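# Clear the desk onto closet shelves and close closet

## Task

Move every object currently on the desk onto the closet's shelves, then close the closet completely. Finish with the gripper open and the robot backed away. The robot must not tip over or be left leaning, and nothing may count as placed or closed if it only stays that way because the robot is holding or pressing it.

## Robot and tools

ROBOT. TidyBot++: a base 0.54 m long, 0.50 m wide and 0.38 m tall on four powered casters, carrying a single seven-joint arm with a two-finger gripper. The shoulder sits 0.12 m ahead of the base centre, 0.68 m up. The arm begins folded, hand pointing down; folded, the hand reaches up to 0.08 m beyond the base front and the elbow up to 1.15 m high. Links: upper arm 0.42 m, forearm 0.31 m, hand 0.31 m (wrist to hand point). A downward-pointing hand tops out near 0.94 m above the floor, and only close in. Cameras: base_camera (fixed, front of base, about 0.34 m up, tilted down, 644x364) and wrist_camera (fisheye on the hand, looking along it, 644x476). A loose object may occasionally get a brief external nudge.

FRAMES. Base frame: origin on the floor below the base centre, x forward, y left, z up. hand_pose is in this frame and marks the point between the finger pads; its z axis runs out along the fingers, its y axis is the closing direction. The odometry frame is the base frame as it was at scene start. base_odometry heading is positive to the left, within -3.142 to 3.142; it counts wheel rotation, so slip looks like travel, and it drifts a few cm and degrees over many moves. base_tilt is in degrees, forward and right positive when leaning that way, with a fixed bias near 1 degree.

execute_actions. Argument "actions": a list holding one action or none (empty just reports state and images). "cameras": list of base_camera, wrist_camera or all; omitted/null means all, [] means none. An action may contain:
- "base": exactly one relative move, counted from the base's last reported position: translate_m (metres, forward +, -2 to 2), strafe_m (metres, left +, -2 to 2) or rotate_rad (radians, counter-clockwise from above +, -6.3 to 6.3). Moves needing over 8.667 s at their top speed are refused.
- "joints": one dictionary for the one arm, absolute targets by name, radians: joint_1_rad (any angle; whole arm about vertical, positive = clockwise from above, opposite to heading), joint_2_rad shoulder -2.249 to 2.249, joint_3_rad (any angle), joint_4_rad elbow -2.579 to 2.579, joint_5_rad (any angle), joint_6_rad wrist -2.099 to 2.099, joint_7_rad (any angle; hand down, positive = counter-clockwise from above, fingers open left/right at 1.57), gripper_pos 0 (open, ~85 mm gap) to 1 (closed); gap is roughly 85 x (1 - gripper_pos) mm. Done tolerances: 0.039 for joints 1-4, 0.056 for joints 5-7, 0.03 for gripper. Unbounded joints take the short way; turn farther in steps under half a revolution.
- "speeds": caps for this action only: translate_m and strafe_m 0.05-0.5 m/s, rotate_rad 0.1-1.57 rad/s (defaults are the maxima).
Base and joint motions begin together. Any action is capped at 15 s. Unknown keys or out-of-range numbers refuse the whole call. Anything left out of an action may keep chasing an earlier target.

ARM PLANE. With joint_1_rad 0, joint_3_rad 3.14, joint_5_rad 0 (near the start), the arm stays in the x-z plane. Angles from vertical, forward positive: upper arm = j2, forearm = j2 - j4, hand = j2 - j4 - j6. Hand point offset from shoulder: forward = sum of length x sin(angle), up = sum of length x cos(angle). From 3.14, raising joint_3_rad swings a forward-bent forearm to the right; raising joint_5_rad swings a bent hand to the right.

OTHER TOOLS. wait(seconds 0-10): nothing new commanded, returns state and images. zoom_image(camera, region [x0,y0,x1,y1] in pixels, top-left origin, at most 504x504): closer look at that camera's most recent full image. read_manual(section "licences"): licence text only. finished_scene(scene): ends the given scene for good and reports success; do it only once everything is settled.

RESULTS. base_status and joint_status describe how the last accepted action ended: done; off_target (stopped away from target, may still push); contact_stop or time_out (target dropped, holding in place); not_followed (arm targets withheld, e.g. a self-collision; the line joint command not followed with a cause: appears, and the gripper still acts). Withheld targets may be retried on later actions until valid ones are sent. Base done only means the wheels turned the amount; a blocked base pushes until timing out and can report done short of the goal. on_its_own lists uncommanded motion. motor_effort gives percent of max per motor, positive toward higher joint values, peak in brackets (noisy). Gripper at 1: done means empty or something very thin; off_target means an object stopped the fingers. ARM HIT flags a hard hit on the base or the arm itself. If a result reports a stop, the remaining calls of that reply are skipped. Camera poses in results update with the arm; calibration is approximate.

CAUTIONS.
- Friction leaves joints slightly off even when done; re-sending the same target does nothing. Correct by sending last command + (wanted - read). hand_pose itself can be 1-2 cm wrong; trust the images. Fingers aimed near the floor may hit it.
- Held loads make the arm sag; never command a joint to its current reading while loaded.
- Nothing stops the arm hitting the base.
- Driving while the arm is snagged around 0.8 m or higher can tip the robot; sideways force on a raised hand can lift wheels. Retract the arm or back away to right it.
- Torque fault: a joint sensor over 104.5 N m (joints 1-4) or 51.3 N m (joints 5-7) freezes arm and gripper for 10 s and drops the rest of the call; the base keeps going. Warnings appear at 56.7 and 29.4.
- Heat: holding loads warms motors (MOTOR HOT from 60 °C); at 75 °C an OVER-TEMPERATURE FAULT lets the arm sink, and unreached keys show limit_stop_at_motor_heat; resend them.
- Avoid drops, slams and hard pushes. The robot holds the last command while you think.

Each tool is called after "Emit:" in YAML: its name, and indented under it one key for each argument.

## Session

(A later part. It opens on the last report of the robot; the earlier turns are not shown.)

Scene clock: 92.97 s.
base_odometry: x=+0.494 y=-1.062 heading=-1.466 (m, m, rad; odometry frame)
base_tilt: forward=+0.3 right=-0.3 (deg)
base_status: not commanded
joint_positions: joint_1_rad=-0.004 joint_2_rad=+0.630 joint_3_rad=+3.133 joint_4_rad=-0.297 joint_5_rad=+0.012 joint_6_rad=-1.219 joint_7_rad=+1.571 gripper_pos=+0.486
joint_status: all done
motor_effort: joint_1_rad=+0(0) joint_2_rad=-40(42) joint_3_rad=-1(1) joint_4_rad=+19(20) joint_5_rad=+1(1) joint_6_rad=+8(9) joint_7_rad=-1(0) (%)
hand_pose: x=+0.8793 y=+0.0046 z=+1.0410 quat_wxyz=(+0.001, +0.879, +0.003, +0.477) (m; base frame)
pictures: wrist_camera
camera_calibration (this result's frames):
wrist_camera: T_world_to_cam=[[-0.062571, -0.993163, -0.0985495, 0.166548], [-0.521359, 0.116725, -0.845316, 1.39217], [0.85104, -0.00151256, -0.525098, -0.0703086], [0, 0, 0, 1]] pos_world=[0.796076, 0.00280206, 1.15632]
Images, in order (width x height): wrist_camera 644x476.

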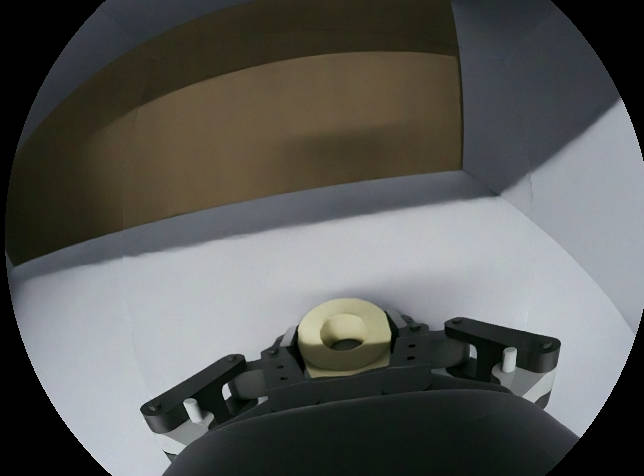

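Emit:
execute_actions:
  actions:
    - {"joints":{"joint_2_rad":0.67,"joint_6_rad":-1.155}}
  cameras: []

Emit:
execute_actions:
  actions:
    - {"joints":{"joint_2_rad":0.70,"joint_6_rad":-1.13}}
  cameras: ["wrist_camera"]

Scene clock: 94.83 s.
base_odometry: x=+0.494 y=-1.062 heading=-1.466 (m, m, rad; odometry frame)
base_tilt: forward=+0.3 right=-0.3 (deg)
base_status: not commanded
joint_positions: joint_1_rad=-0.004 joint_2_rad=+0.646 joint_3_rad=+3.133 joint_4_rad=-0.293 joint_5_rad=+0.012 joint_6_rad=-1.183 joint_7_rad=+1.571 gripper_pos=+0.486
joint_status: all done
motor_effort: joint_1_rad=+0(0) joint_2_rad=-37(39) joint_3_rad=+0(0) joint_4_rad=+19(19) joint_5_rad=+1(1) joint_6_rad=+7(8) joint_7_rad=+0(0) (%)
hand_pose: x=+0.8909 y=+0.0046 z=+1.0408 quat_wxyz=(+0.001, +0.873, +0.003, +0.488) (m; base frame)
pictures: none
No camera images: the call's "cameras" was empty. Leave "cameras" out to get every camera's image.

Scene clock: 95.53 s.
base_odometry: x=+0.494 y=-1.062 heading=-1.466 (m, m, rad; odometry frame)
base_tilt: forward=+0.3 right=-0.3 (deg)
base_status: not commanded
joint_positions: joint_1_rad=-0.004 joint_2_rad=+0.660 joint_3_rad=+3.133 joint_4_rad=-0.286 joint_5_rad=+0.012 joint_6_rad=-1.153 joint_7_rad=+1.571 gripper_pos=+0.486
joint_status: joint_2_rad off_target (ended at +0.660, target +0.700); the others done
motor_effort: joint_1_rad=+0(0) joint_2_rad=-35(38) joint_3_rad=+0(0) joint_4_rad=+16(18) joint_5_rad=+1(1) joint_6_rad=+7(7) joint_7_rad=-1(1) (%)
hand_pose: x=+0.9008 y=+0.0047 z=+1.0411 quat_wxyz=(+0.001, +0.867, +0.003, +0.498) (m; base frame)
pictures: wrist_camera
camera_calibration (this result's frames):
wrist_camera: T_world_to_cam=[[-0.0575633, -0.993152, -0.101662, 0.166771], [-0.480654, 0.116822, -0.869094, 1.39152], [0.875019, -0.0011634, -0.484087, -0.15286], [0, 0, 0, 1]] pos_world=[0.812195, 0.00289121, 1.15232]
Images, in order (width x height): wrist_camera 644x476.

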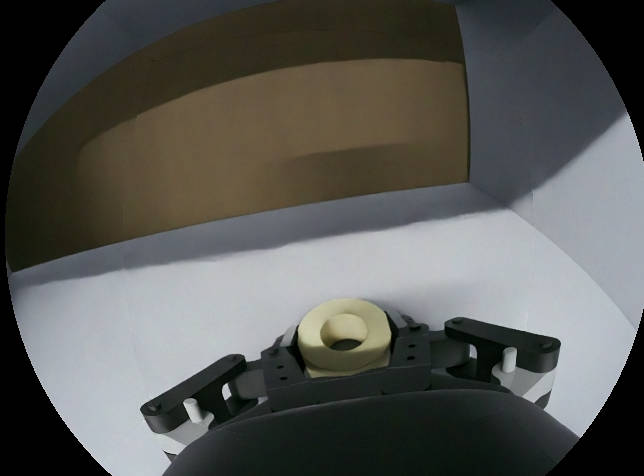

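Emit:
execute_actions:
  actions:
    - {"joints":{"joint_2_rad":0.65,"gripper_pos":0.0}}
  cameras: []

Emit:
execute_actions:
  actions:
    - {"joints":{"joint_2_rad":0.62}}
  cameras: []

Emit:
execute_actions:
  actions:
    - {"base":{"translate_m":-0.75}}
  cameras: ["wrist_camera"]

Scene clock: 98.53 s.
base_odometry: x=+0.494 y=-1.062 heading=-1.466 (m, m, rad; odometry frame)
base_tilt: forward=+0.3 right=-0.3 (deg)
base_status: not commanded
joint_positions: joint_1_rad=-0.004 joint_2_rad=+0.659 joint_3_rad=+3.133 joint_4_rad=-0.286 joint_5_rad=+0.012 joint_6_rad=-1.153 joint_7_rad=+1.571 gripper_pos=+0.000
joint_status: all done
motor_effort: joint_1_rad=+0(0) joint_2_rad=-40(41) joint_3_rad=+0(0) joint_4_rad=+20(21) joint_5_rad=+1(1) joint_6_rad=+8(9) joint_7_rad=+0(1) (%)
hand_pose: x=+0.9004 y=+0.0047 z=+1.0421 quat_wxyz=(+0.001, +0.867, +0.003, +0.498) (m; base frame)
pictures: none
No camera images: the call's "cameras" was empty. Leave "cameras" out to get every camera's image.

Scene clock: 99.40 s.
base_odometry: x=+0.494 y=-1.062 heading=-1.466 (m, m, rad; odometry frame)
base_tilt: forward=+0.3 right=-0.3 (deg)
base_status: not commanded
joint_positions: joint_1_rad=-0.004 joint_2_rad=+0.627 joint_3_rad=+3.133 joint_4_rad=-0.286 joint_5_rad=+0.012 joint_6_rad=-1.153 joint_7_rad=+1.571 gripper_pos=+0.000
joint_status: all done
motor_effort: joint_1_rad=+0(0) joint_2_rad=-38(42) joint_3_rad=+0(0) joint_4_rad=+19(21) joint_5_rad=+1(1) joint_6_rad=+8(8) joint_7_rad=+0(0) (%)
hand_pose: x=+0.8885 y=+0.0046 z=+1.0668 quat_wxyz=(+0.001, +0.859, +0.003, +0.512) (m; base frame)
pictures: none
No camera images: the call's "cameras" was empty. Leave "cameras" out to get every camera's image.

Scene clock: 102.37 s.
base_odometry: x=+0.415 y=-0.316 heading=-1.465 (m, m, rad; odometry frame)
base_tilt: forward=+0.3 right=-0.3 (deg)
base_status: done
joint_positions: joint_1_rad=-0.004 joint_2_rad=+0.619 joint_3_rad=+3.133 joint_4_rad=-0.286 joint_5_rad=+0.012 joint_6_rad=-1.153 joint_7_rad=+1.571 gripper_pos=+0.000
joint_status: not commanded
motor_effort: joint_1_rad=+0(6) joint_2_rad=-40(43) joint_3_rad=+0(2) joint_4_rad=+20(21) joint_5_rad=+1(0) joint_6_rad=+8(9) joint_7_rad=+0(0) (%)
hand_pose: x=+0.8855 y=+0.0042 z=+1.0728 quat_wxyz=(+0.001, +0.857, +0.003, +0.516) (m; base frame)
pictures: wrist_camera
camera_calibration (this result's frames):
wrist_camera: T_world_to_cam=[[-0.0539095, -0.993109, -0.104064, 0.167967], [-0.44462, 0.117188, -0.888021, 1.40014], [0.894096, -0.00160398, -0.447873, -0.179822], [0, 0, 0, 1]] pos_world=[0.792361, 0.0024425, 1.18029]
Images, in order (width x height): wrist_camera 644x476.

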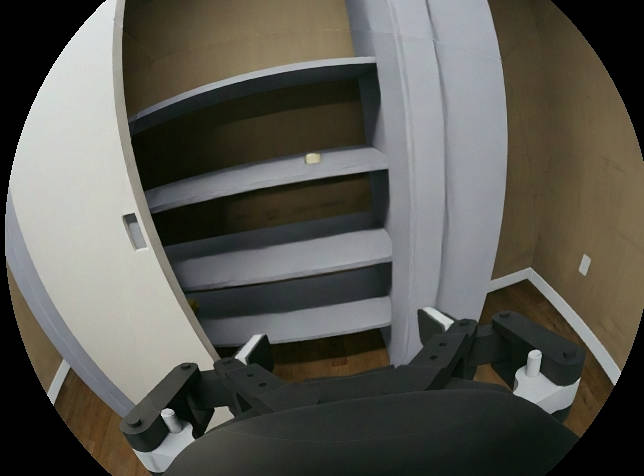

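Emit:
execute_actions:
  actions:
    - {"base":{"translate_m":-2.0},"joints":{"joint_2_rad":0.1,"joint_4_rad":-1.1,"joint_6_rad":-0.9}}
  cameras: []

Scene clock: 117.03 s.
base_odometry: x=+0.202 y=+1.673 heading=-1.465 (m, m, rad; odometry frame)
base_tilt: forward=+0.3 right=-0.3 (deg)
base_status: done
joint_positions: joint_1_rad=-0.004 joint_2_rad=+0.100 joint_3_rad=+3.133 joint_4_rad=-1.074 joint_5_rad=+0.012 joint_6_rad=-0.936 joint_7_rad=+1.571 gripper_pos=+0.000
joint_status: all done
motor_effort: joint_1_rad=+0(3) joint_2_rad=-22(42) joint_3_rad=+0(1) joint_4_rad=+21(21) joint_5_rad=+1(0) joint_6_rad=+8(9) joint_7_rad=-1(0) (%)
hand_pose: x=+0.7179 y=+0.0054 z=+1.0622 quat_wxyz=(+0.003, +0.870, +0.006, +0.493) (m; base frame)
pictures: none
No camera images: the call's "cameras" was empty. Leave "cameras" out to get every camera's image.

Emit:
execute_actions:
  actions:
    - {"base":{"translate_m":0.3}}
  cameras: []

Emit:
execute_actions:
  actions:
    - {"base":{"strafe_m":0.64}}
  cameras: []

Emit:
execute_actions:
  actions:
    - {"base":{"rotate_rad":-1.571},"joints":{"joint_1_rad":0.5}}

Scene clock: 120.67 s.
base_odometry: x=+0.234 y=+1.374 heading=-1.464 (m, m, rad; odometry frame)
base_tilt: forward=+0.3 right=-0.3 (deg)
base_status: done
joint_positions: joint_1_rad=-0.004 joint_2_rad=+0.105 joint_3_rad=+3.133 joint_4_rad=-1.077 joint_5_rad=+0.012 joint_6_rad=-0.934 joint_7_rad=+1.571 gripper_pos=+0.000
joint_status: not commanded
motor_effort: joint_1_rad=+0(2) joint_2_rad=-22(28) joint_3_rad=+0(2) joint_4_rad=+21(23) joint_5_rad=+1(1) joint_6_rad=+8(8) joint_7_rad=+0(0) (%)
hand_pose: x=+0.7202 y=+0.0054 z=+1.0580 quat_wxyz=(+0.003, +0.871, +0.006, +0.491) (m; base frame)
pictures: none
No camera images: the call's "cameras" was empty. Leave "cameras" out to get every camera's image.

Scene clock: 123.30 s.
base_odometry: x=+0.870 y=+1.442 heading=-1.464 (m, m, rad; odometry frame)
base_tilt: forward=+0.3 right=-0.3 (deg)
base_status: done
joint_positions: joint_1_rad=-0.003 joint_2_rad=+0.105 joint_3_rad=+3.133 joint_4_rad=-1.077 joint_5_rad=+0.012 joint_6_rad=-0.933 joint_7_rad=+1.571 gripper_pos=+0.000
joint_status: not commanded
motor_effort: joint_1_rad=+1(3) joint_2_rad=-23(25) joint_3_rad=+1(2) joint_4_rad=+21(20) joint_5_rad=+1(1) joint_6_rad=+8(8) joint_7_rad=-1(0) (%)
hand_pose: x=+0.7203 y=+0.0051 z=+1.0580 quat_wxyz=(+0.003, +0.871, +0.006, +0.491) (m; base frame)
pictures: none
No camera images: the call's "cameras" was empty. Leave "cameras" out to get every camera's image.

Scene clock: 125.63 s.
base_odometry: x=+0.870 y=+1.442 heading=-3.035 (m, m, rad; odometry frame)
base_tilt: forward=+0.3 right=-0.3 (deg)
base_status: done
joint_positions: joint_1_rad=+0.507 joint_2_rad=+0.115 joint_3_rad=+3.129 joint_4_rad=-1.077 joint_5_rad=+0.012 joint_6_rad=-0.931 joint_7_rad=+1.571 gripper_pos=+0.000
joint_status: all done
motor_effort: joint_1_rad=+0(5) joint_2_rad=-23(30) joint_3_rad=+0(3) joint_4_rad=+21(23) joint_5_rad=+1(2) joint_6_rad=+8(8) joint_7_rad=+0(0) (%)
hand_pose: x=+0.6504 y=-0.2895 z=+1.0527 quat_wxyz=(+0.125, +0.847, -0.213, +0.471) (m; base frame)
pictures: base_camera, wrist_camera
camera_calibration (this result's frames):
wrist_camera: T_world_to_cam=[[-0.532201, -0.841316, -0.0946013, 0.20661], [-0.385095, 0.340074, -0.857934, 1.30639], [0.753965, -0.420163, -0.504975, 0.0510291], [0, 0, 0, 1]] pos_world=[0.57457, -0.249006, 1.16611]
Images, in order (width x height): base_camera 644x364, wrist_camera 644x476.

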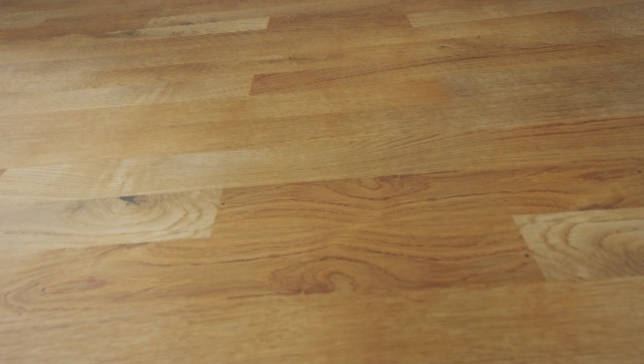

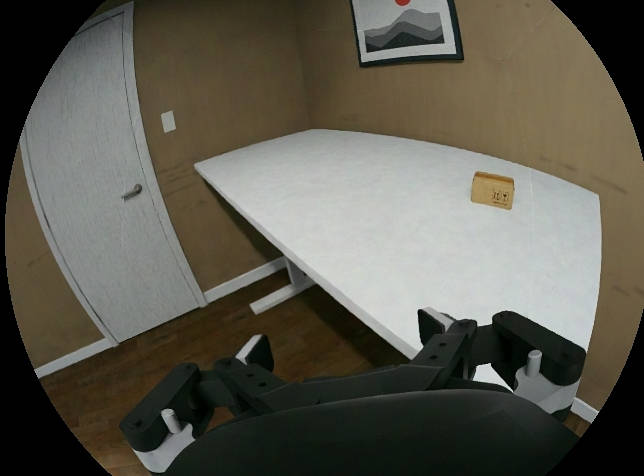

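Emit:
execute_actions:
  actions:
    - {"base":{"strafe_m":-0.85},"joints":{"joint_1_rad":-0.15,"joint_2_rad":0.0}}

Scene clock: 131.17 s.
base_odometry: x=+0.781 y=+2.288 heading=-3.035 (m, m, rad; odometry frame)
base_tilt: forward=+0.3 right=-0.3 (deg)
base_status: done
joint_positions: joint_1_rad=-0.138 joint_2_rad=+0.012 joint_3_rad=+3.129 joint_4_rad=-1.077 joint_5_rad=+0.012 joint_6_rad=-0.931 joint_7_rad=+1.571 gripper_pos=+0.000
joint_status: all done
motor_effort: joint_1_rad=+0(3) joint_2_rad=-19(24) joint_3_rad=+0(2) joint_4_rad=+20(22) joint_5_rad=+1(2) joint_6_rad=+8(8) joint_7_rad=-1(1) (%)
hand_pose: x=+0.6765 y=+0.0831 z=+1.1131 quat_wxyz=(-0.034, +0.844, +0.065, +0.531) (m; base frame)
pictures: base_camera, wrist_camera
camera_calibration (this result's frames):
wrist_camera: T_world_to_cam=[[0.0916448, -0.990764, -0.0999438, 0.136013], [-0.421991, 0.0522678, -0.905092, 1.34293], [0.901956, 0.125122, -0.413303, -0.029075], [0, 0, 0, 1]] pos_world=[0.580465, 0.0682024, 1.21705]
Images, in order (width x height): base_camera 644x364, wrist_camera 644x476.

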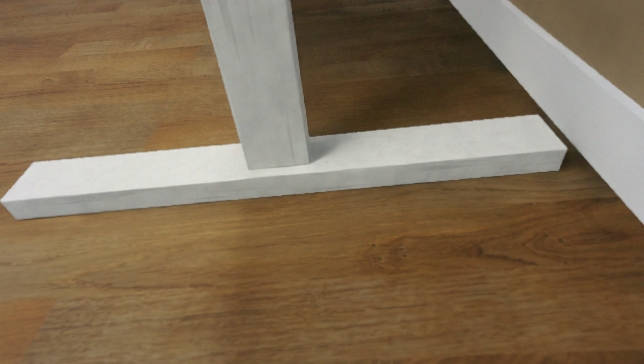

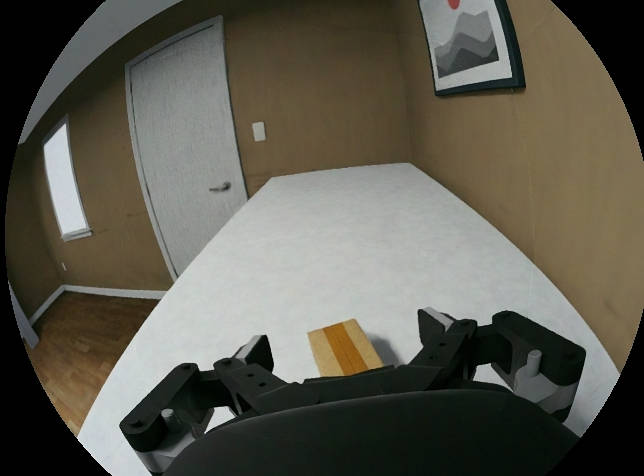

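Emit:
execute_actions:
  actions:
    - {"joints":{"joint_1_rad":0.06,"joint_2_rad":0.30,"joint_4_rad":-0.825,"joint_5_rad":-0.52,"joint_6_rad":-1.085,"joint_7_rad":2.13}}
  cameras: ["wrist_camera"]

Scene clock: 137.73 s.
base_odometry: x=+0.781 y=+2.288 heading=-3.035 (m, m, rad; odometry frame)
base_tilt: forward=+0.3 right=-0.3 (deg)
base_status: not commanded
joint_positions: joint_1_rad=+0.047 joint_2_rad=+0.306 joint_3_rad=+3.129 joint_4_rad=-0.853 joint_5_rad=-0.495 joint_6_rad=-1.049 joint_7_rad=+2.105 gripper_pos=+0.000
joint_status: all done
motor_effort: joint_1_rad=+0(1) joint_2_rad=-30(33) joint_3_rad=-1(1) joint_4_rad=+20(22) joint_5_rad=-3(3) joint_6_rad=+7(9) joint_7_rad=+0(1) (%)
hand_pose: x=+0.7750 y=+0.1053 z=+1.0539 quat_wxyz=(-0.114, +0.842, +0.200, +0.488) (m; base frame)
pictures: wrist_camera
camera_calibration (this result's frames):
wrist_camera: T_world_to_cam=[[0.389923, -0.914925, -0.104271, -0.0915946], [-0.477782, -0.104211, -0.872276, 1.35487], [0.787201, 0.389939, -0.477768, -0.0162073], [0, 0, 0, 1]] pos_world=[0.695805, 0.0637094, 1.16453]
Images, in order (width x height): wrist_camera 644x476.

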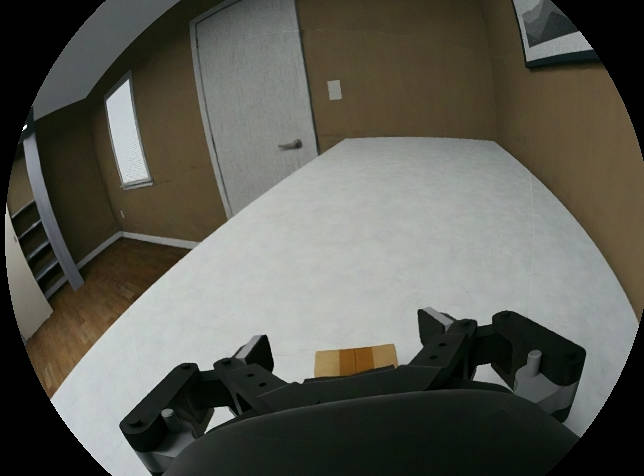

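Emit:
execute_actions:
  actions:
    - {"base":{"translate_m":-0.015}}
  cameras: []

Emit:
execute_actions:
  actions:
    - {"base":{"strafe_m":-0.015}}
  cameras: []

Emit:
execute_actions:
  actions:
    - {"joints":{"joint_2_rad":0.265,"joint_4_rad":-1.045,"joint_5_rad":-0.57,"joint_6_rad":-0.905,"joint_7_rad":2.215}}
  cameras: ["wrist_camera"]

Scene clock: 141.40 s.
base_odometry: x=+0.796 y=+2.289 heading=-3.035 (m, m, rad; odometry frame)
base_tilt: forward=+0.3 right=-0.3 (deg)
base_status: done
joint_positions: joint_1_rad=+0.048 joint_2_rad=+0.299 joint_3_rad=+3.129 joint_4_rad=-0.851 joint_5_rad=-0.496 joint_6_rad=-1.050 joint_7_rad=+2.105 gripper_pos=+0.000
joint_status: not commanded
motor_effort: joint_1_rad=+0(2) joint_2_rad=-28(35) joint_3_rad=-1(2) joint_4_rad=+20(22) joint_5_rad=-3(3) joint_6_rad=+7(8) joint_7_rad=-1(1) (%)
hand_pose: x=+0.7724 y=+0.1052 z=+1.0592 quat_wxyz=(-0.113, +0.840, +0.200, +0.491) (m; base frame)
pictures: none
No camera images: the call's "cameras" was empty. Leave "cameras" out to get every camera's image.

Scene clock: 142.10 s.
base_odometry: x=+0.794 y=+2.304 heading=-3.036 (m, m, rad; odometry frame)
base_tilt: forward=+0.3 right=-0.3 (deg)
base_status: done
joint_positions: joint_1_rad=+0.058 joint_2_rad=+0.299 joint_3_rad=+3.129 joint_4_rad=-0.851 joint_5_rad=-0.497 joint_6_rad=-1.050 joint_7_rad=+2.105 gripper_pos=+0.000
joint_status: not commanded
motor_effort: joint_1_rad=-1(4) joint_2_rad=-29(31) joint_3_rad=-1(2) joint_4_rad=+20(22) joint_5_rad=-3(3) joint_6_rad=+7(7) joint_7_rad=+0(1) (%)
hand_pose: x=+0.7734 y=+0.0988 z=+1.0594 quat_wxyz=(-0.111, +0.841, +0.196, +0.492) (m; base frame)
pictures: none
No camera images: the call's "cameras" was empty. Leave "cameras" out to get every camera's image.

Scene clock: 143.33 s.
base_odometry: x=+0.794 y=+2.304 heading=-3.036 (m, m, rad; odometry frame)
base_tilt: forward=+0.3 right=-0.3 (deg)
base_status: not commanded
joint_positions: joint_1_rad=+0.058 joint_2_rad=+0.280 joint_3_rad=+3.129 joint_4_rad=-1.022 joint_5_rad=-0.543 joint_6_rad=-0.942 joint_7_rad=+2.187 gripper_pos=+0.000
joint_status: all done
motor_effort: joint_1_rad=+0(1) joint_2_rad=-30(31) joint_3_rad=-1(1) joint_4_rad=+21(24) joint_5_rad=-3(3) joint_6_rad=+7(7) joint_7_rad=+0(1) (%)
hand_pose: x=+0.7771 y=+0.1003 z=+1.0114 quat_wxyz=(-0.115, +0.846, +0.197, +0.482) (m; base frame)
pictures: wrist_camera
camera_calibration (this result's frames):
wrist_camera: T_world_to_cam=[[0.385228, -0.916098, -0.111197, -0.0906139], [-0.491622, -0.101756, -0.864843, 1.32122], [0.780966, 0.387828, -0.489573, -0.0191773], [0, 0, 0, 1]] pos_world=[0.699425, 0.058869, 1.12318]
Images, in order (width x height): wrist_camera 644x476.

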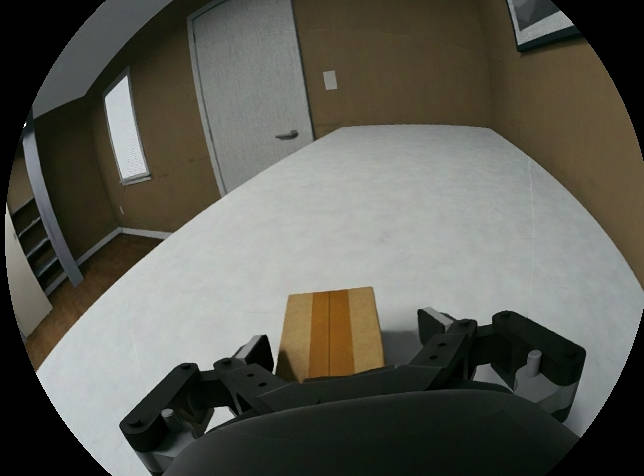

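Emit:
execute_actions:
  actions:
    - {"base":{"strafe_m":0.008}}
  cameras: []

Emit:
execute_actions:
  actions:
    - {"joints":{"joint_2_rad":0.24,"joint_4_rad":-1.18,"joint_5_rad":-0.618,"joint_6_rad":-0.80,"joint_7_rad":2.28}}
  cameras: ["wrist_camera"]

Scene clock: 146.37 s.
base_odometry: x=+0.795 y=+2.296 heading=-3.036 (m, m, rad; odometry frame)
base_tilt: forward=+0.3 right=-0.3 (deg)
base_status: done
joint_positions: joint_1_rad=+0.058 joint_2_rad=+0.278 joint_3_rad=+3.129 joint_4_rad=-1.022 joint_5_rad=-0.546 joint_6_rad=-0.941 joint_7_rad=+2.187 gripper_pos=+0.000
joint_status: not commanded
motor_effort: joint_1_rad=+0(3) joint_2_rad=-29(32) joint_3_rad=-1(3) joint_4_rad=+21(23) joint_5_rad=-3(3) joint_6_rad=+7(7) joint_7_rad=+0(0) (%)
hand_pose: x=+0.7765 y=+0.1012 z=+1.0129 quat_wxyz=(-0.116, +0.845, +0.197, +0.483) (m; base frame)
pictures: none
No camera images: the call's "cameras" was empty. Leave "cameras" out to get every camera's image.

Scene clock: 147.40 s.
base_odometry: x=+0.795 y=+2.296 heading=-3.036 (m, m, rad; odometry frame)
base_tilt: forward=+0.3 right=-0.3 (deg)
base_status: not commanded
joint_positions: joint_1_rad=+0.058 joint_2_rad=+0.254 joint_3_rad=+3.129 joint_4_rad=-1.156 joint_5_rad=-0.591 joint_6_rad=-0.837 joint_7_rad=+2.252 gripper_pos=+0.000
joint_status: all done
motor_effort: joint_1_rad=+0(0) joint_2_rad=-29(31) joint_3_rad=-1(1) joint_4_rad=+21(23) joint_5_rad=-3(3) joint_6_rad=+6(8) joint_7_rad=-1(1) (%)
hand_pose: x=+0.7764 y=+0.0997 z=+0.9837 quat_wxyz=(-0.116, +0.845, +0.191, +0.486) (m; base frame)
pictures: wrist_camera
camera_calibration (this result's frames):
wrist_camera: T_world_to_cam=[[0.376003, -0.919249, -0.116633, -0.081135], [-0.486384, -0.08866, -0.869235, 1.29587], [0.788703, 0.383564, -0.480444, -0.0465332], [0, 0, 0, 1]] pos_world=[0.6975, 0.0581573, 1.0946]
Images, in order (width x height): wrist_camera 644x476.

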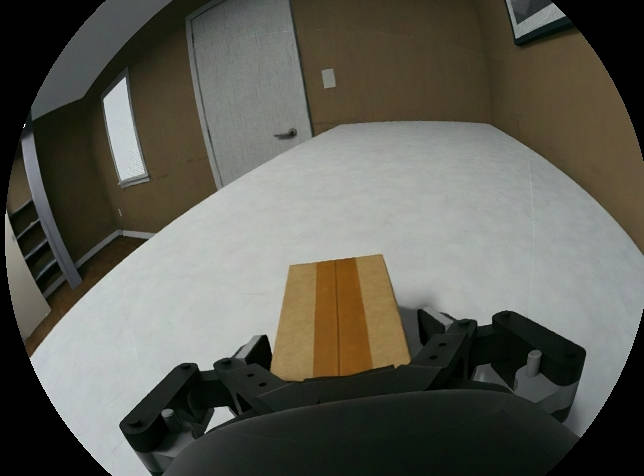

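Emit:
execute_actions:
  actions:
    - {"joints":{"gripper_pos":1.0}}
  cameras: ["wrist_camera"]

Scene clock: 149.20 s.
base_odometry: x=+0.795 y=+2.296 heading=-3.036 (m, m, rad; odometry frame)
base_tilt: forward=+0.3 right=-0.3 (deg)
base_status: not commanded
joint_positions: joint_1_rad=+0.058 joint_2_rad=+0.253 joint_3_rad=+3.129 joint_4_rad=-1.157 joint_5_rad=-0.592 joint_6_rad=-0.837 joint_7_rad=+2.252 gripper_pos=+0.348
joint_status: gripper_pos off_target (ended at +0.348, target +1.000)
motor_effort: joint_1_rad=+0(1) joint_2_rad=-30(30) joint_3_rad=-1(1) joint_4_rad=+23(24) joint_5_rad=-3(4) joint_6_rad=+7(7) joint_7_rad=-1(0) (%)
hand_pose: x=+0.7762 y=+0.0998 z=+0.9843 quat_wxyz=(-0.116, +0.845, +0.191, +0.487) (m; base frame)
pictures: wrist_camera
camera_calibration (this result's frames):
wrist_camera: T_world_to_cam=[[0.375852, -0.919271, -0.116945, -0.0805157], [-0.485445, -0.0878218, -0.869845, 1.2961], [0.789353, 0.383704, -0.479264, -0.0478358], [0, 0, 0, 1]] pos_world=[0.697206, 0.0581648, 1.09506]
Images, in order (width x height): wrist_camera 644x476.

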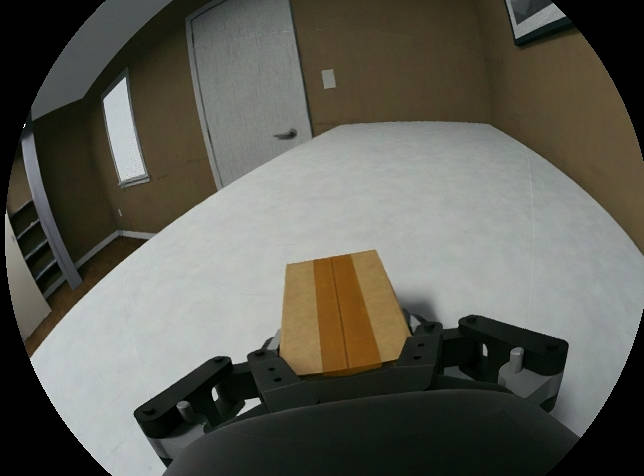

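Emit:
execute_actions:
  actions:
    - {"joints":{"joint_2_rad":0.12}}
  cameras: []

Emit:
execute_actions:
  actions:
    - {"base":{"strafe_m":1.0}}
  cameras: []

Emit:
execute_actions:
  actions:
    - {"base":{"strafe_m":1.6},"joints":{"joint_1_rad":-0.01,"joint_2_rad":0.54,"joint_4_rad":-0.26,"joint_5_rad":0.03,"joint_6_rad":-1.30,"joint_7_rad":1.54}}
  cameras: []

Emit:
execute_actions:
  actions:
    - {"base":{"translate_m":0.465}}
  cameras: []

Emit:
execute_actions:
  actions:
    - {"base":{"rotate_rad":1.571},"speeds":{"rotate_rad":1.0}}

Scene clock: 153.50 s.
base_odometry: x=+0.795 y=+2.296 heading=-3.036 (m, m, rad; odometry frame)
base_tilt: forward=+0.3 right=-0.3 (deg)
base_status: not commanded
joint_positions: joint_1_rad=+0.058 joint_2_rad=+0.121 joint_3_rad=+3.129 joint_4_rad=-1.165 joint_5_rad=-0.592 joint_6_rad=-0.837 joint_7_rad=+2.252 gripper_pos=+0.348
joint_status: all done
motor_effort: joint_1_rad=+0(0) joint_2_rad=-26(33) joint_3_rad=+0(1) joint_4_rad=+23(25) joint_5_rad=-3(4) joint_6_rad=+8(8) joint_7_rad=-1(0) (%)
hand_pose: x=+0.7304 y=+0.1024 z=+1.0633 quat_wxyz=(-0.101, +0.813, +0.199, +0.538) (m; base frame)
pictures: none
No camera images: the call's "cameras" was empty. Leave "cameras" out to get every camera's image.

Scene clock: 156.87 s.
base_odometry: x=+0.901 y=+1.302 heading=-3.035 (m, m, rad; odometry frame)
base_tilt: forward=+0.3 right=-0.3 (deg)
base_status: done
joint_positions: joint_1_rad=+0.059 joint_2_rad=+0.121 joint_3_rad=+3.129 joint_4_rad=-1.165 joint_5_rad=-0.593 joint_6_rad=-0.836 joint_7_rad=+2.252 gripper_pos=+0.348
joint_status: not commanded
motor_effort: joint_1_rad=+1(3) joint_2_rad=-25(27) joint_3_rad=+0(2) joint_4_rad=+23(24) joint_5_rad=-3(4) joint_6_rad=+8(8) joint_7_rad=+0(0) (%)
hand_pose: x=+0.7307 y=+0.1018 z=+1.0631 quat_wxyz=(-0.101, +0.813, +0.198, +0.538) (m; base frame)
pictures: none
No camera images: the call's "cameras" was empty. Leave "cameras" out to get every camera's image.

Scene clock: 161.43 s.
base_odometry: x=+1.071 y=-0.289 heading=-3.035 (m, m, rad; odometry frame)
base_tilt: forward=+0.3 right=-0.3 (deg)
base_status: done
joint_positions: joint_1_rad=-0.008 joint_2_rad=+0.534 joint_3_rad=+3.129 joint_4_rad=-0.293 joint_5_rad=+0.006 joint_6_rad=-1.268 joint_7_rad=+1.567 gripper_pos=+0.348
joint_status: all done
motor_effort: joint_1_rad=+0(3) joint_2_rad=-36(38) joint_3_rad=+0(2) joint_4_rad=+19(24) joint_5_rad=+1(4) joint_6_rad=+9(9) joint_7_rad=+0(1) (%)
hand_pose: x=+0.8340 y=+0.0102 z=+1.1008 quat_wxyz=(-0.005, +0.866, +0.004, +0.500) (m; base frame)
pictures: none
No camera images: the call's "cameras" was empty. Leave "cameras" out to get every camera's image.

Scene clock: 163.63 s.
base_odometry: x=+0.609 y=-0.339 heading=-3.035 (m, m, rad; odometry frame)
base_tilt: forward=+0.3 right=-0.3 (deg)
base_status: done
joint_positions: joint_1_rad=-0.008 joint_2_rad=+0.552 joint_3_rad=+3.129 joint_4_rad=-0.290 joint_5_rad=+0.007 joint_6_rad=-1.271 joint_7_rad=+1.567 gripper_pos=+0.348
joint_status: not commanded
motor_effort: joint_1_rad=+0(2) joint_2_rad=-36(40) joint_3_rad=+0(1) joint_4_rad=+19(20) joint_5_rad=+1(1) joint_6_rad=+9(10) joint_7_rad=+0(0) (%)
hand_pose: x=+0.8405 y=+0.0100 z=+1.0888 quat_wxyz=(-0.005, +0.871, +0.004, +0.492) (m; base frame)
pictures: none
No camera images: the call's "cameras" was empty. Leave "cameras" out to get every camera's image.

Scene clock: 166.37 s.
base_odometry: x=+0.609 y=-0.339 heading=-1.464 (m, m, rad; odometry frame)
base_tilt: forward=+0.3 right=-0.3 (deg)
base_status: done
joint_positions: joint_1_rad=-0.017 joint_2_rad=+0.552 joint_3_rad=+3.129 joint_4_rad=-0.290 joint_5_rad=+0.012 joint_6_rad=-1.271 joint_7_rad=+1.567 gripper_pos=+0.348
joint_status: not commanded
motor_effort: joint_1_rad=+0(5) joint_2_rad=-37(39) joint_3_rad=+0(2) joint_4_rad=+19(20) joint_5_rad=+0(2) joint_6_rad=+9(9) joint_7_rad=-1(0) (%)
hand_pose: x=+0.8404 y=+0.0148 z=+1.0888 quat_wxyz=(-0.005, +0.871, +0.007, +0.492) (m; base frame)
pictures: base_camera, wrist_camera
camera_calibration (this result's frames):
wrist_camera: T_world_to_cam=[[-0.0459632, -0.993227, -0.106714, 0.173978], [-0.494498, 0.115442, -0.861478, 1.40616], [0.867962, 0.0131734, -0.496455, -0.0576482], [0, 0, 0, 1]] pos_world=[0.753378, 0.0112286, 1.20132]
Images, in order (width x height): base_camera 644x364, wrist_camera 644x476.

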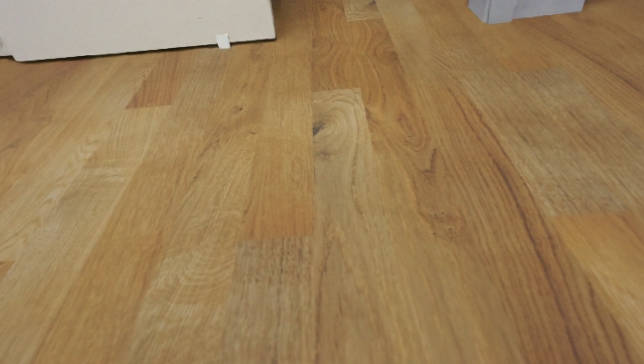

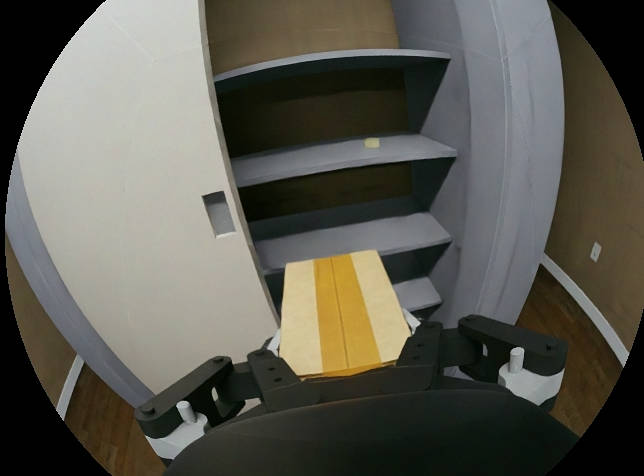

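Emit:
execute_actions:
  actions:
    - {"base":{"strafe_m":-0.03}}
  cameras: []

Emit:
execute_actions:
  actions:
    - {"base":{"translate_m":0.45}}

Scene clock: 172.97 s.
base_odometry: x=+0.579 y=-0.342 heading=-1.463 (m, m, rad; odometry frame)
base_tilt: forward=+0.3 right=-0.3 (deg)
base_status: done
joint_positions: joint_1_rad=-0.006 joint_2_rad=+0.552 joint_3_rad=+3.129 joint_4_rad=-0.290 joint_5_rad=+0.012 joint_6_rad=-1.271 joint_7_rad=+1.567 gripper_pos=+0.348
joint_status: not commanded
motor_effort: joint_1_rad=+0(4) joint_2_rad=-37(37) joint_3_rad=+0(1) joint_4_rad=+19(19) joint_5_rad=+1(1) joint_6_rad=+9(9) joint_7_rad=-1(0) (%)
hand_pose: x=+0.8405 y=+0.0076 z=+1.0888 quat_wxyz=(-0.002, +0.871, +0.003, +0.492) (m; base frame)
pictures: none
No camera images: the call's "cameras" was empty. Leave "cameras" out to get every camera's image.

Scene clock: 175.23 s.
base_odometry: x=+0.627 y=-0.790 heading=-1.464 (m, m, rad; odometry frame)
base_tilt: forward=+0.3 right=-0.3 (deg)
base_status: done
joint_positions: joint_1_rad=-0.006 joint_2_rad=+0.553 joint_3_rad=+3.129 joint_4_rad=-0.289 joint_5_rad=+0.012 joint_6_rad=-1.273 joint_7_rad=+1.567 gripper_pos=+0.348
joint_status: not commanded
motor_effort: joint_1_rad=+0(2) joint_2_rad=-37(41) joint_3_rad=+0(1) joint_4_rad=+19(21) joint_5_rad=+0(1) joint_6_rad=+9(10) joint_7_rad=-1(1) (%)
hand_pose: x=+0.8409 y=+0.0076 z=+1.0879 quat_wxyz=(-0.002, +0.871, +0.003, +0.491) (m; base frame)
pictures: base_camera, wrist_camera
camera_calibration (this result's frames):
wrist_camera: T_world_to_cam=[[-0.0561993, -0.992713, -0.106599, 0.175138], [-0.494909, 0.120426, -0.86056, 1.40572], [0.867126, 0.00439399, -0.49807, -0.0559414], [0, 0, 0, 1]] pos_world=[0.754055, 0.00482253, 1.20051]
Images, in order (width x height): base_camera 644x364, wrist_camera 644x476.

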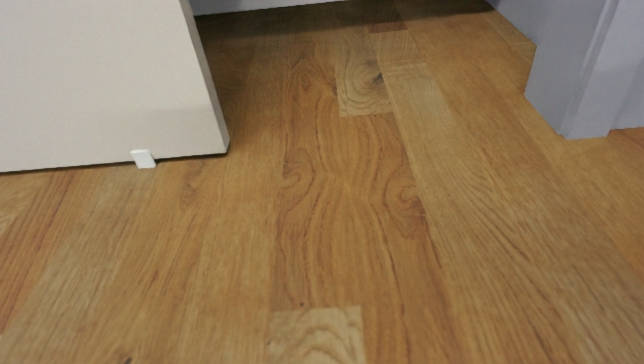

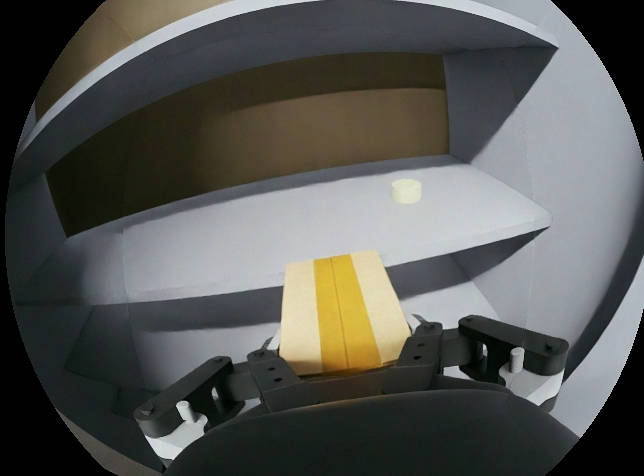

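Emit:
execute_actions:
  actions:
    - {"base":{"translate_m":0.24},"speeds":{"translate_m":0.25}}
  cameras: []

Emit:
execute_actions:
  actions:
    - {"joints":{"joint_2_rad":0.615,"joint_6_rad":-1.155}}
  cameras: []

Emit:
execute_actions:
  actions:
    - {"joints":{"joint_2_rad":0.655,"joint_6_rad":-1.135}}
  cameras: ["wrist_camera"]

Scene clock: 178.63 s.
base_odometry: x=+0.652 y=-1.029 heading=-1.464 (m, m, rad; odometry frame)
base_tilt: forward=+0.3 right=-0.3 (deg)
base_status: done
joint_positions: joint_1_rad=-0.006 joint_2_rad=+0.550 joint_3_rad=+3.129 joint_4_rad=-0.288 joint_5_rad=+0.012 joint_6_rad=-1.273 joint_7_rad=+1.567 gripper_pos=+0.348
joint_status: not commanded
motor_effort: joint_1_rad=+0(2) joint_2_rad=-37(40) joint_3_rad=+0(0) joint_4_rad=+19(20) joint_5_rad=+1(1) joint_6_rad=+9(9) joint_7_rad=-1(0) (%)
hand_pose: x=+0.8394 y=+0.0075 z=+1.0906 quat_wxyz=(-0.002, +0.870, +0.003, +0.493) (m; base frame)
pictures: none
No camera images: the call's "cameras" was empty. Leave "cameras" out to get every camera's image.

Scene clock: 179.63 s.
base_odometry: x=+0.652 y=-1.029 heading=-1.464 (m, m, rad; odometry frame)
base_tilt: forward=+0.3 right=-0.3 (deg)
base_status: not commanded
joint_positions: joint_1_rad=-0.006 joint_2_rad=+0.624 joint_3_rad=+3.129 joint_4_rad=-0.287 joint_5_rad=+0.012 joint_6_rad=-1.191 joint_7_rad=+1.567 gripper_pos=+0.348
joint_status: all done
motor_effort: joint_1_rad=+0(0) joint_2_rad=-39(42) joint_3_rad=+0(0) joint_4_rad=+20(21) joint_5_rad=+1(1) joint_6_rad=+9(10) joint_7_rad=+0(0) (%)
hand_pose: x=+0.8813 y=+0.0079 z=+1.0586 quat_wxyz=(-0.002, +0.868, +0.003, +0.497) (m; base frame)
pictures: none
No camera images: the call's "cameras" was empty. Leave "cameras" out to get every camera's image.

Scene clock: 180.33 s.
base_odometry: x=+0.652 y=-1.029 heading=-1.464 (m, m, rad; odometry frame)
base_tilt: forward=+0.3 right=-0.3 (deg)
base_status: not commanded
joint_positions: joint_1_rad=-0.006 joint_2_rad=+0.642 joint_3_rad=+3.129 joint_4_rad=-0.285 joint_5_rad=+0.012 joint_6_rad=-1.168 joint_7_rad=+1.567 gripper_pos=+0.348
joint_status: all done
motor_effort: joint_1_rad=+0(0) joint_2_rad=-40(40) joint_3_rad=+0(0) joint_4_rad=+20(21) joint_5_rad=+1(1) joint_6_rad=+8(9) joint_7_rad=+0(0) (%)
hand_pose: x=+0.8916 y=+0.0080 z=+1.0517 quat_wxyz=(-0.002, +0.866, +0.003, +0.500) (m; base frame)
pictures: wrist_camera
camera_calibration (this result's frames):
wrist_camera: T_world_to_cam=[[-0.0539646, -0.992649, -0.108328, 0.174379], [-0.477714, 0.12093, -0.870152, 1.39444], [0.876856, 0.00479233, -0.480729, -0.144867], [0, 0, 0, 1]] pos_world=[0.802581, 0.00516179, 1.16262]
Images, in order (width x height): wrist_camera 644x476.

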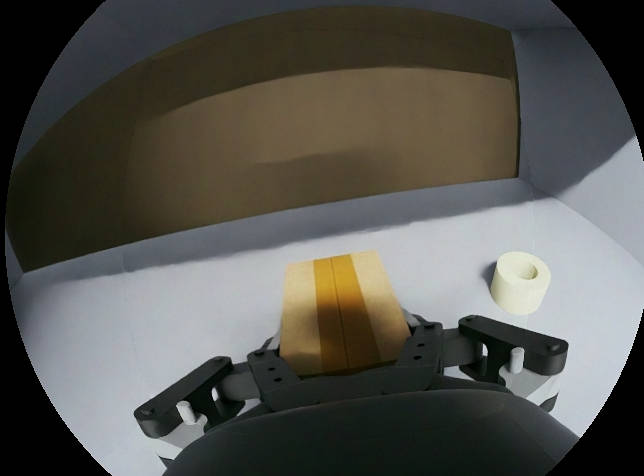

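Emit:
execute_actions:
  actions:
    - {"joints":{"joint_2_rad":0.635,"gripper_pos":0.0}}
  cameras: []

Emit:
execute_actions:
  actions:
    - {"base":{"translate_m":-0.6}}
  cameras: []

Emit:
execute_actions:
  actions:
    - {"base":{"strafe_m":0.2},"joints":{"joint_2_rad":0.2,"joint_4_rad":-1.535,"joint_6_rad":0.175,"gripper_pos":1.0}}

Scene clock: 183.97 s.
base_odometry: x=+0.652 y=-1.029 heading=-1.464 (m, m, rad; odometry frame)
base_tilt: forward=+0.3 right=-0.3 (deg)
base_status: not commanded
joint_positions: joint_1_rad=-0.006 joint_2_rad=+0.641 joint_3_rad=+3.129 joint_4_rad=-0.285 joint_5_rad=+0.012 joint_6_rad=-1.168 joint_7_rad=+1.567 gripper_pos=+0.000
joint_status: all done
motor_effort: joint_1_rad=+0(0) joint_2_rad=-39(42) joint_3_rad=+0(0) joint_4_rad=+19(21) joint_5_rad=+1(1) joint_6_rad=+8(9) joint_7_rad=-1(1) (%)
hand_pose: x=+0.8913 y=+0.0080 z=+1.0524 quat_wxyz=(-0.002, +0.866, +0.003, +0.500) (m; base frame)
pictures: none
No camera images: the call's "cameras" was empty. Leave "cameras" out to get every camera's image.

Scene clock: 186.60 s.
base_odometry: x=+0.588 y=-0.432 heading=-1.464 (m, m, rad; odometry frame)
base_tilt: forward=+0.3 right=-0.3 (deg)
base_status: done
joint_positions: joint_1_rad=-0.007 joint_2_rad=+0.633 joint_3_rad=+3.129 joint_4_rad=-0.283 joint_5_rad=+0.013 joint_6_rad=-1.167 joint_7_rad=+1.567 gripper_pos=+0.000
joint_status: not commanded
motor_effort: joint_1_rad=+0(3) joint_2_rad=-41(43) joint_3_rad=-1(1) joint_4_rad=+21(21) joint_5_rad=+1(1) joint_6_rad=+8(9) joint_7_rad=+0(2) (%)
hand_pose: x=+0.8882 y=+0.0083 z=+1.0601 quat_wxyz=(-0.002, +0.863, +0.003, +0.505) (m; base frame)
pictures: none
No camera images: the call's "cameras" was empty. Leave "cameras" out to get every camera's image.

Scene clock: 189.13 s.
base_odometry: x=+0.787 y=-0.410 heading=-1.463 (m, m, rad; odometry frame)
base_tilt: forward=+0.3 right=-0.3 (deg)
base_status: done
joint_positions: joint_1_rad=-0.017 joint_2_rad=+0.213 joint_3_rad=+3.129 joint_4_rad=-1.509 joint_5_rad=+0.013 joint_6_rad=+0.139 joint_7_rad=+1.567 gripper_pos=+0.999
joint_status: all done
motor_effort: joint_1_rad=+0(4) joint_2_rad=-29(40) joint_3_rad=+0(1) joint_4_rad=+23(24) joint_5_rad=+1(1) joint_6_rad=+10(9) joint_7_rad=+0(0) (%)
hand_pose: x=+0.8295 y=+0.0219 z=+1.0422 quat_wxyz=(-0.009, +0.711, +0.013, +0.703) (m; base frame)
pictures: base_camera, wrist_camera
camera_calibration (this result's frames):
wrist_camera: T_world_to_cam=[[0.0301755, -0.992684, -0.116914, 0.122989], [0.0077958, 0.117198, -0.993078, 1.08026], [0.999514, 0.0290552, 0.0112753, -0.710104], [0, 0, 0, 1]] pos_world=[0.697627, 0.0161167, 1.09517]
Images, in order (width x height): base_camera 644x364, wrist_camera 644x476.

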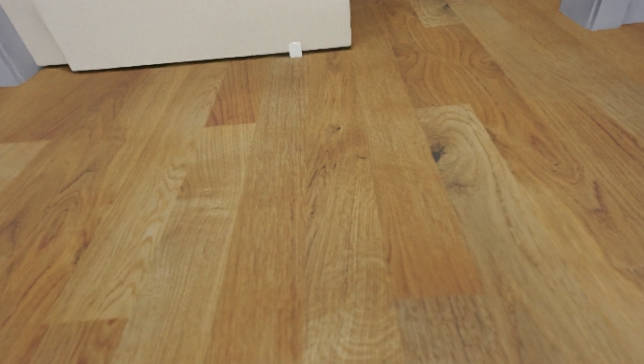

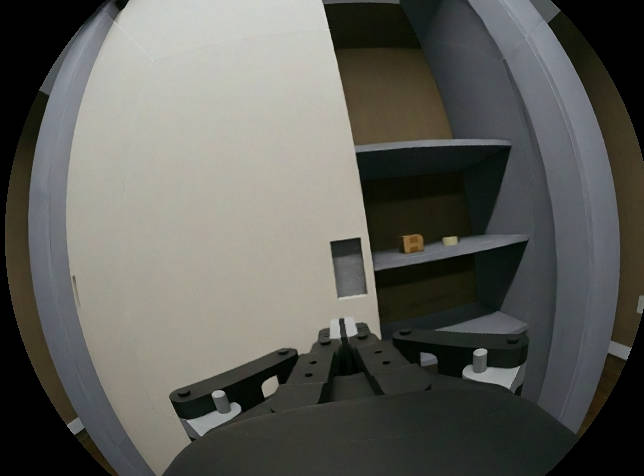

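Emit:
execute_actions:
  actions:
    - {"base":{"strafe_m":-0.01}}
  cameras: []

Emit:
execute_actions:
  actions:
    - {"base":{"translate_m":0.16},"speeds":{"translate_m":0.2}}
  cameras: ["wrist_camera"]

Scene clock: 191.20 s.
base_odometry: x=+0.777 y=-0.411 heading=-1.463 (m, m, rad; odometry frame)
base_tilt: forward=+0.3 right=-0.3 (deg)
base_status: done
joint_positions: joint_1_rad=-0.011 joint_2_rad=+0.213 joint_3_rad=+3.129 joint_4_rad=-1.509 joint_5_rad=+0.013 joint_6_rad=+0.139 joint_7_rad=+1.567 gripper_pos=+0.999
joint_status: not commanded
motor_effort: joint_1_rad=+0(4) joint_2_rad=-29(30) joint_3_rad=+0(3) joint_4_rad=+23(24) joint_5_rad=+1(0) joint_6_rad=+9(10) joint_7_rad=+0(0) (%)
hand_pose: x=+0.8296 y=+0.0175 z=+1.0423 quat_wxyz=(-0.007, +0.711, +0.011, +0.703) (m; base frame)
pictures: none
No camera images: the call's "cameras" was empty. Leave "cameras" out to get every camera's image.

Scene clock: 192.77 s.
base_odometry: x=+0.794 y=-0.571 heading=-1.463 (m, m, rad; odometry frame)
base_tilt: forward=+0.3 right=-0.3 (deg)
base_status: done
joint_positions: joint_1_rad=-0.011 joint_2_rad=+0.204 joint_3_rad=+3.129 joint_4_rad=-1.510 joint_5_rad=+0.013 joint_6_rad=+0.140 joint_7_rad=+1.567 gripper_pos=+0.999
joint_status: not commanded
motor_effort: joint_1_rad=+0(1) joint_2_rad=-29(32) joint_3_rad=+0(1) joint_4_rad=+23(24) joint_5_rad=+1(1) joint_6_rad=+9(10) joint_7_rad=+0(1) (%)
hand_pose: x=+0.8263 y=+0.0175 z=+1.0482 quat_wxyz=(-0.007, +0.708, +0.011, +0.706) (m; base frame)
pictures: wrist_camera
camera_calibration (this result's frames):
wrist_camera: T_world_to_cam=[[0.0250457, -0.99284, -0.116795, 0.123469], [0.0174095, 0.117247, -0.99295, 1.07866], [0.999535, 0.0228358, 0.0202214, -0.716137], [0, 0, 0, 1]] pos_world=[0.693932, 0.0124695, 1.09996]
Images, in order (width x height): wrist_camera 644x476.

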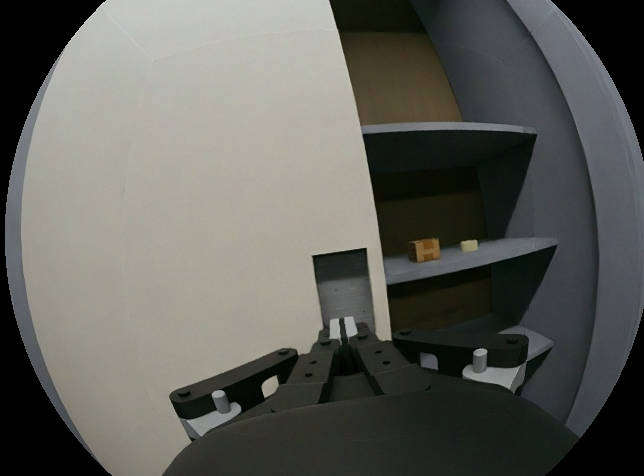

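Emit:
execute_actions:
  actions:
    - {"base":{"translate_m":0.049},"speeds":{"translate_m":0.06}}
  cameras: ["wrist_camera"]

Emit:
execute_actions:
  actions:
    - {"base":{"strafe_m":-0.25},"speeds":{"strafe_m":0.13}}

Scene clock: 196.03 s.
base_odometry: x=+0.800 y=-0.619 heading=-1.463 (m, m, rad; odometry frame)
base_tilt: forward=+0.3 right=-0.3 (deg)
base_status: done
joint_positions: joint_1_rad=-0.011 joint_2_rad=+0.202 joint_3_rad=+3.129 joint_4_rad=-1.510 joint_5_rad=+0.013 joint_6_rad=+0.140 joint_7_rad=+1.567 gripper_pos=+0.999
joint_status: not commanded
motor_effort: joint_1_rad=+0(1) joint_2_rad=-28(32) joint_3_rad=+0(0) joint_4_rad=+23(24) joint_5_rad=+1(0) joint_6_rad=+9(9) joint_7_rad=-1(1) (%)
hand_pose: x=+0.8257 y=+0.0174 z=+1.0493 quat_wxyz=(-0.007, +0.707, +0.011, +0.707) (m; base frame)
pictures: wrist_camera
camera_calibration (this result's frames):
wrist_camera: T_world_to_cam=[[0.0252325, -0.992838, -0.11677, 0.123429], [0.0189869, 0.117263, -0.992919, 1.07844], [0.999501, 0.0228367, 0.0218098, -0.717177], [0, 0, 0, 1]] pos_world=[0.693228, 0.0124623, 1.10086]
Images, in order (width x height): wrist_camera 644x476.

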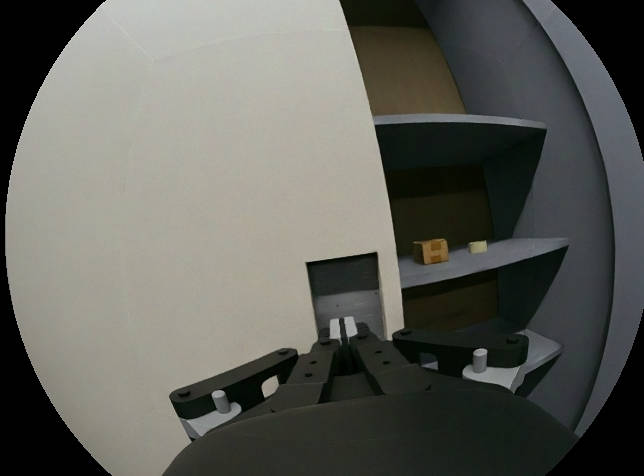

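Scene clock: 198.57 s.
base_odometry: x=+0.551 y=-0.647 heading=-1.462 (m, m, rad; odometry frame)
base_tilt: forward=+0.3 right=-0.3 (deg)
base_status: done
joint_positions: joint_1_rad=-0.014 joint_2_rad=+0.202 joint_3_rad=+3.116 joint_4_rad=-1.510 joint_5_rad=+0.013 joint_6_rad=+0.140 joint_7_rad=+1.567 gripper_pos=+0.999
joint_status: not commanded
motor_effort: joint_1_rad=+0(8) joint_2_rad=-29(30) joint_3_rad=+0(7) joint_4_rad=+23(23) joint_5_rad=+1(0) joint_6_rad=+9(10) joint_7_rad=-1(0) (%)
hand_pose: x=+0.8252 y=+0.0272 z=+1.0493 quat_wxyz=(-0.013, +0.707, +0.016, +0.707) (m; base frame)
pictures: base_camera, wrist_camera
camera_calibration (this result's frames):
wrist_camera: T_world_to_cam=[[0.0403046, -0.992029, -0.11939, 0.123463], [0.0172025, 0.120158, -0.992606, 1.0784], [0.999039, 0.0379527, 0.0219083, -0.717057], [0, 0, 0, 1]] pos_world=[0.69284, 0.0201145, 1.10087]
Images, in order (width x height): base_camera 644x364, wrist_camera 644x476.

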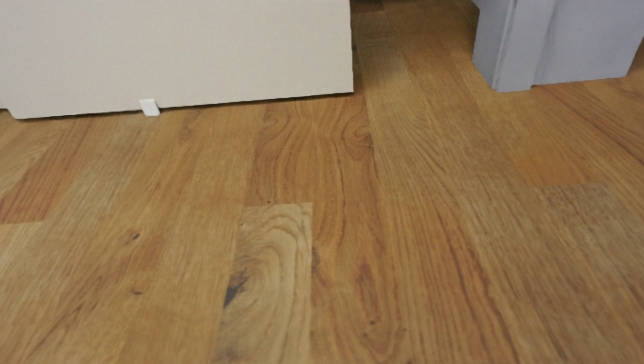

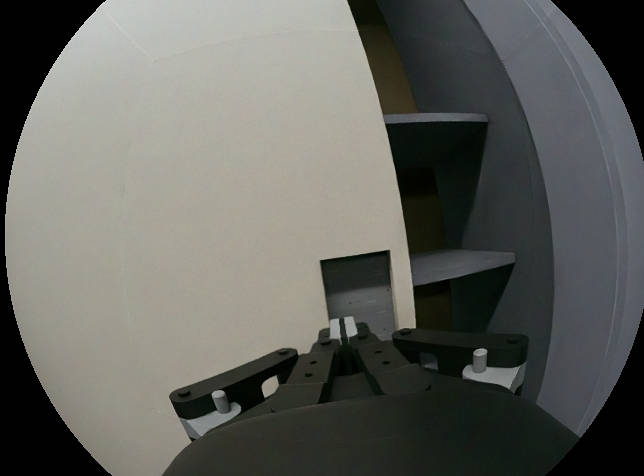

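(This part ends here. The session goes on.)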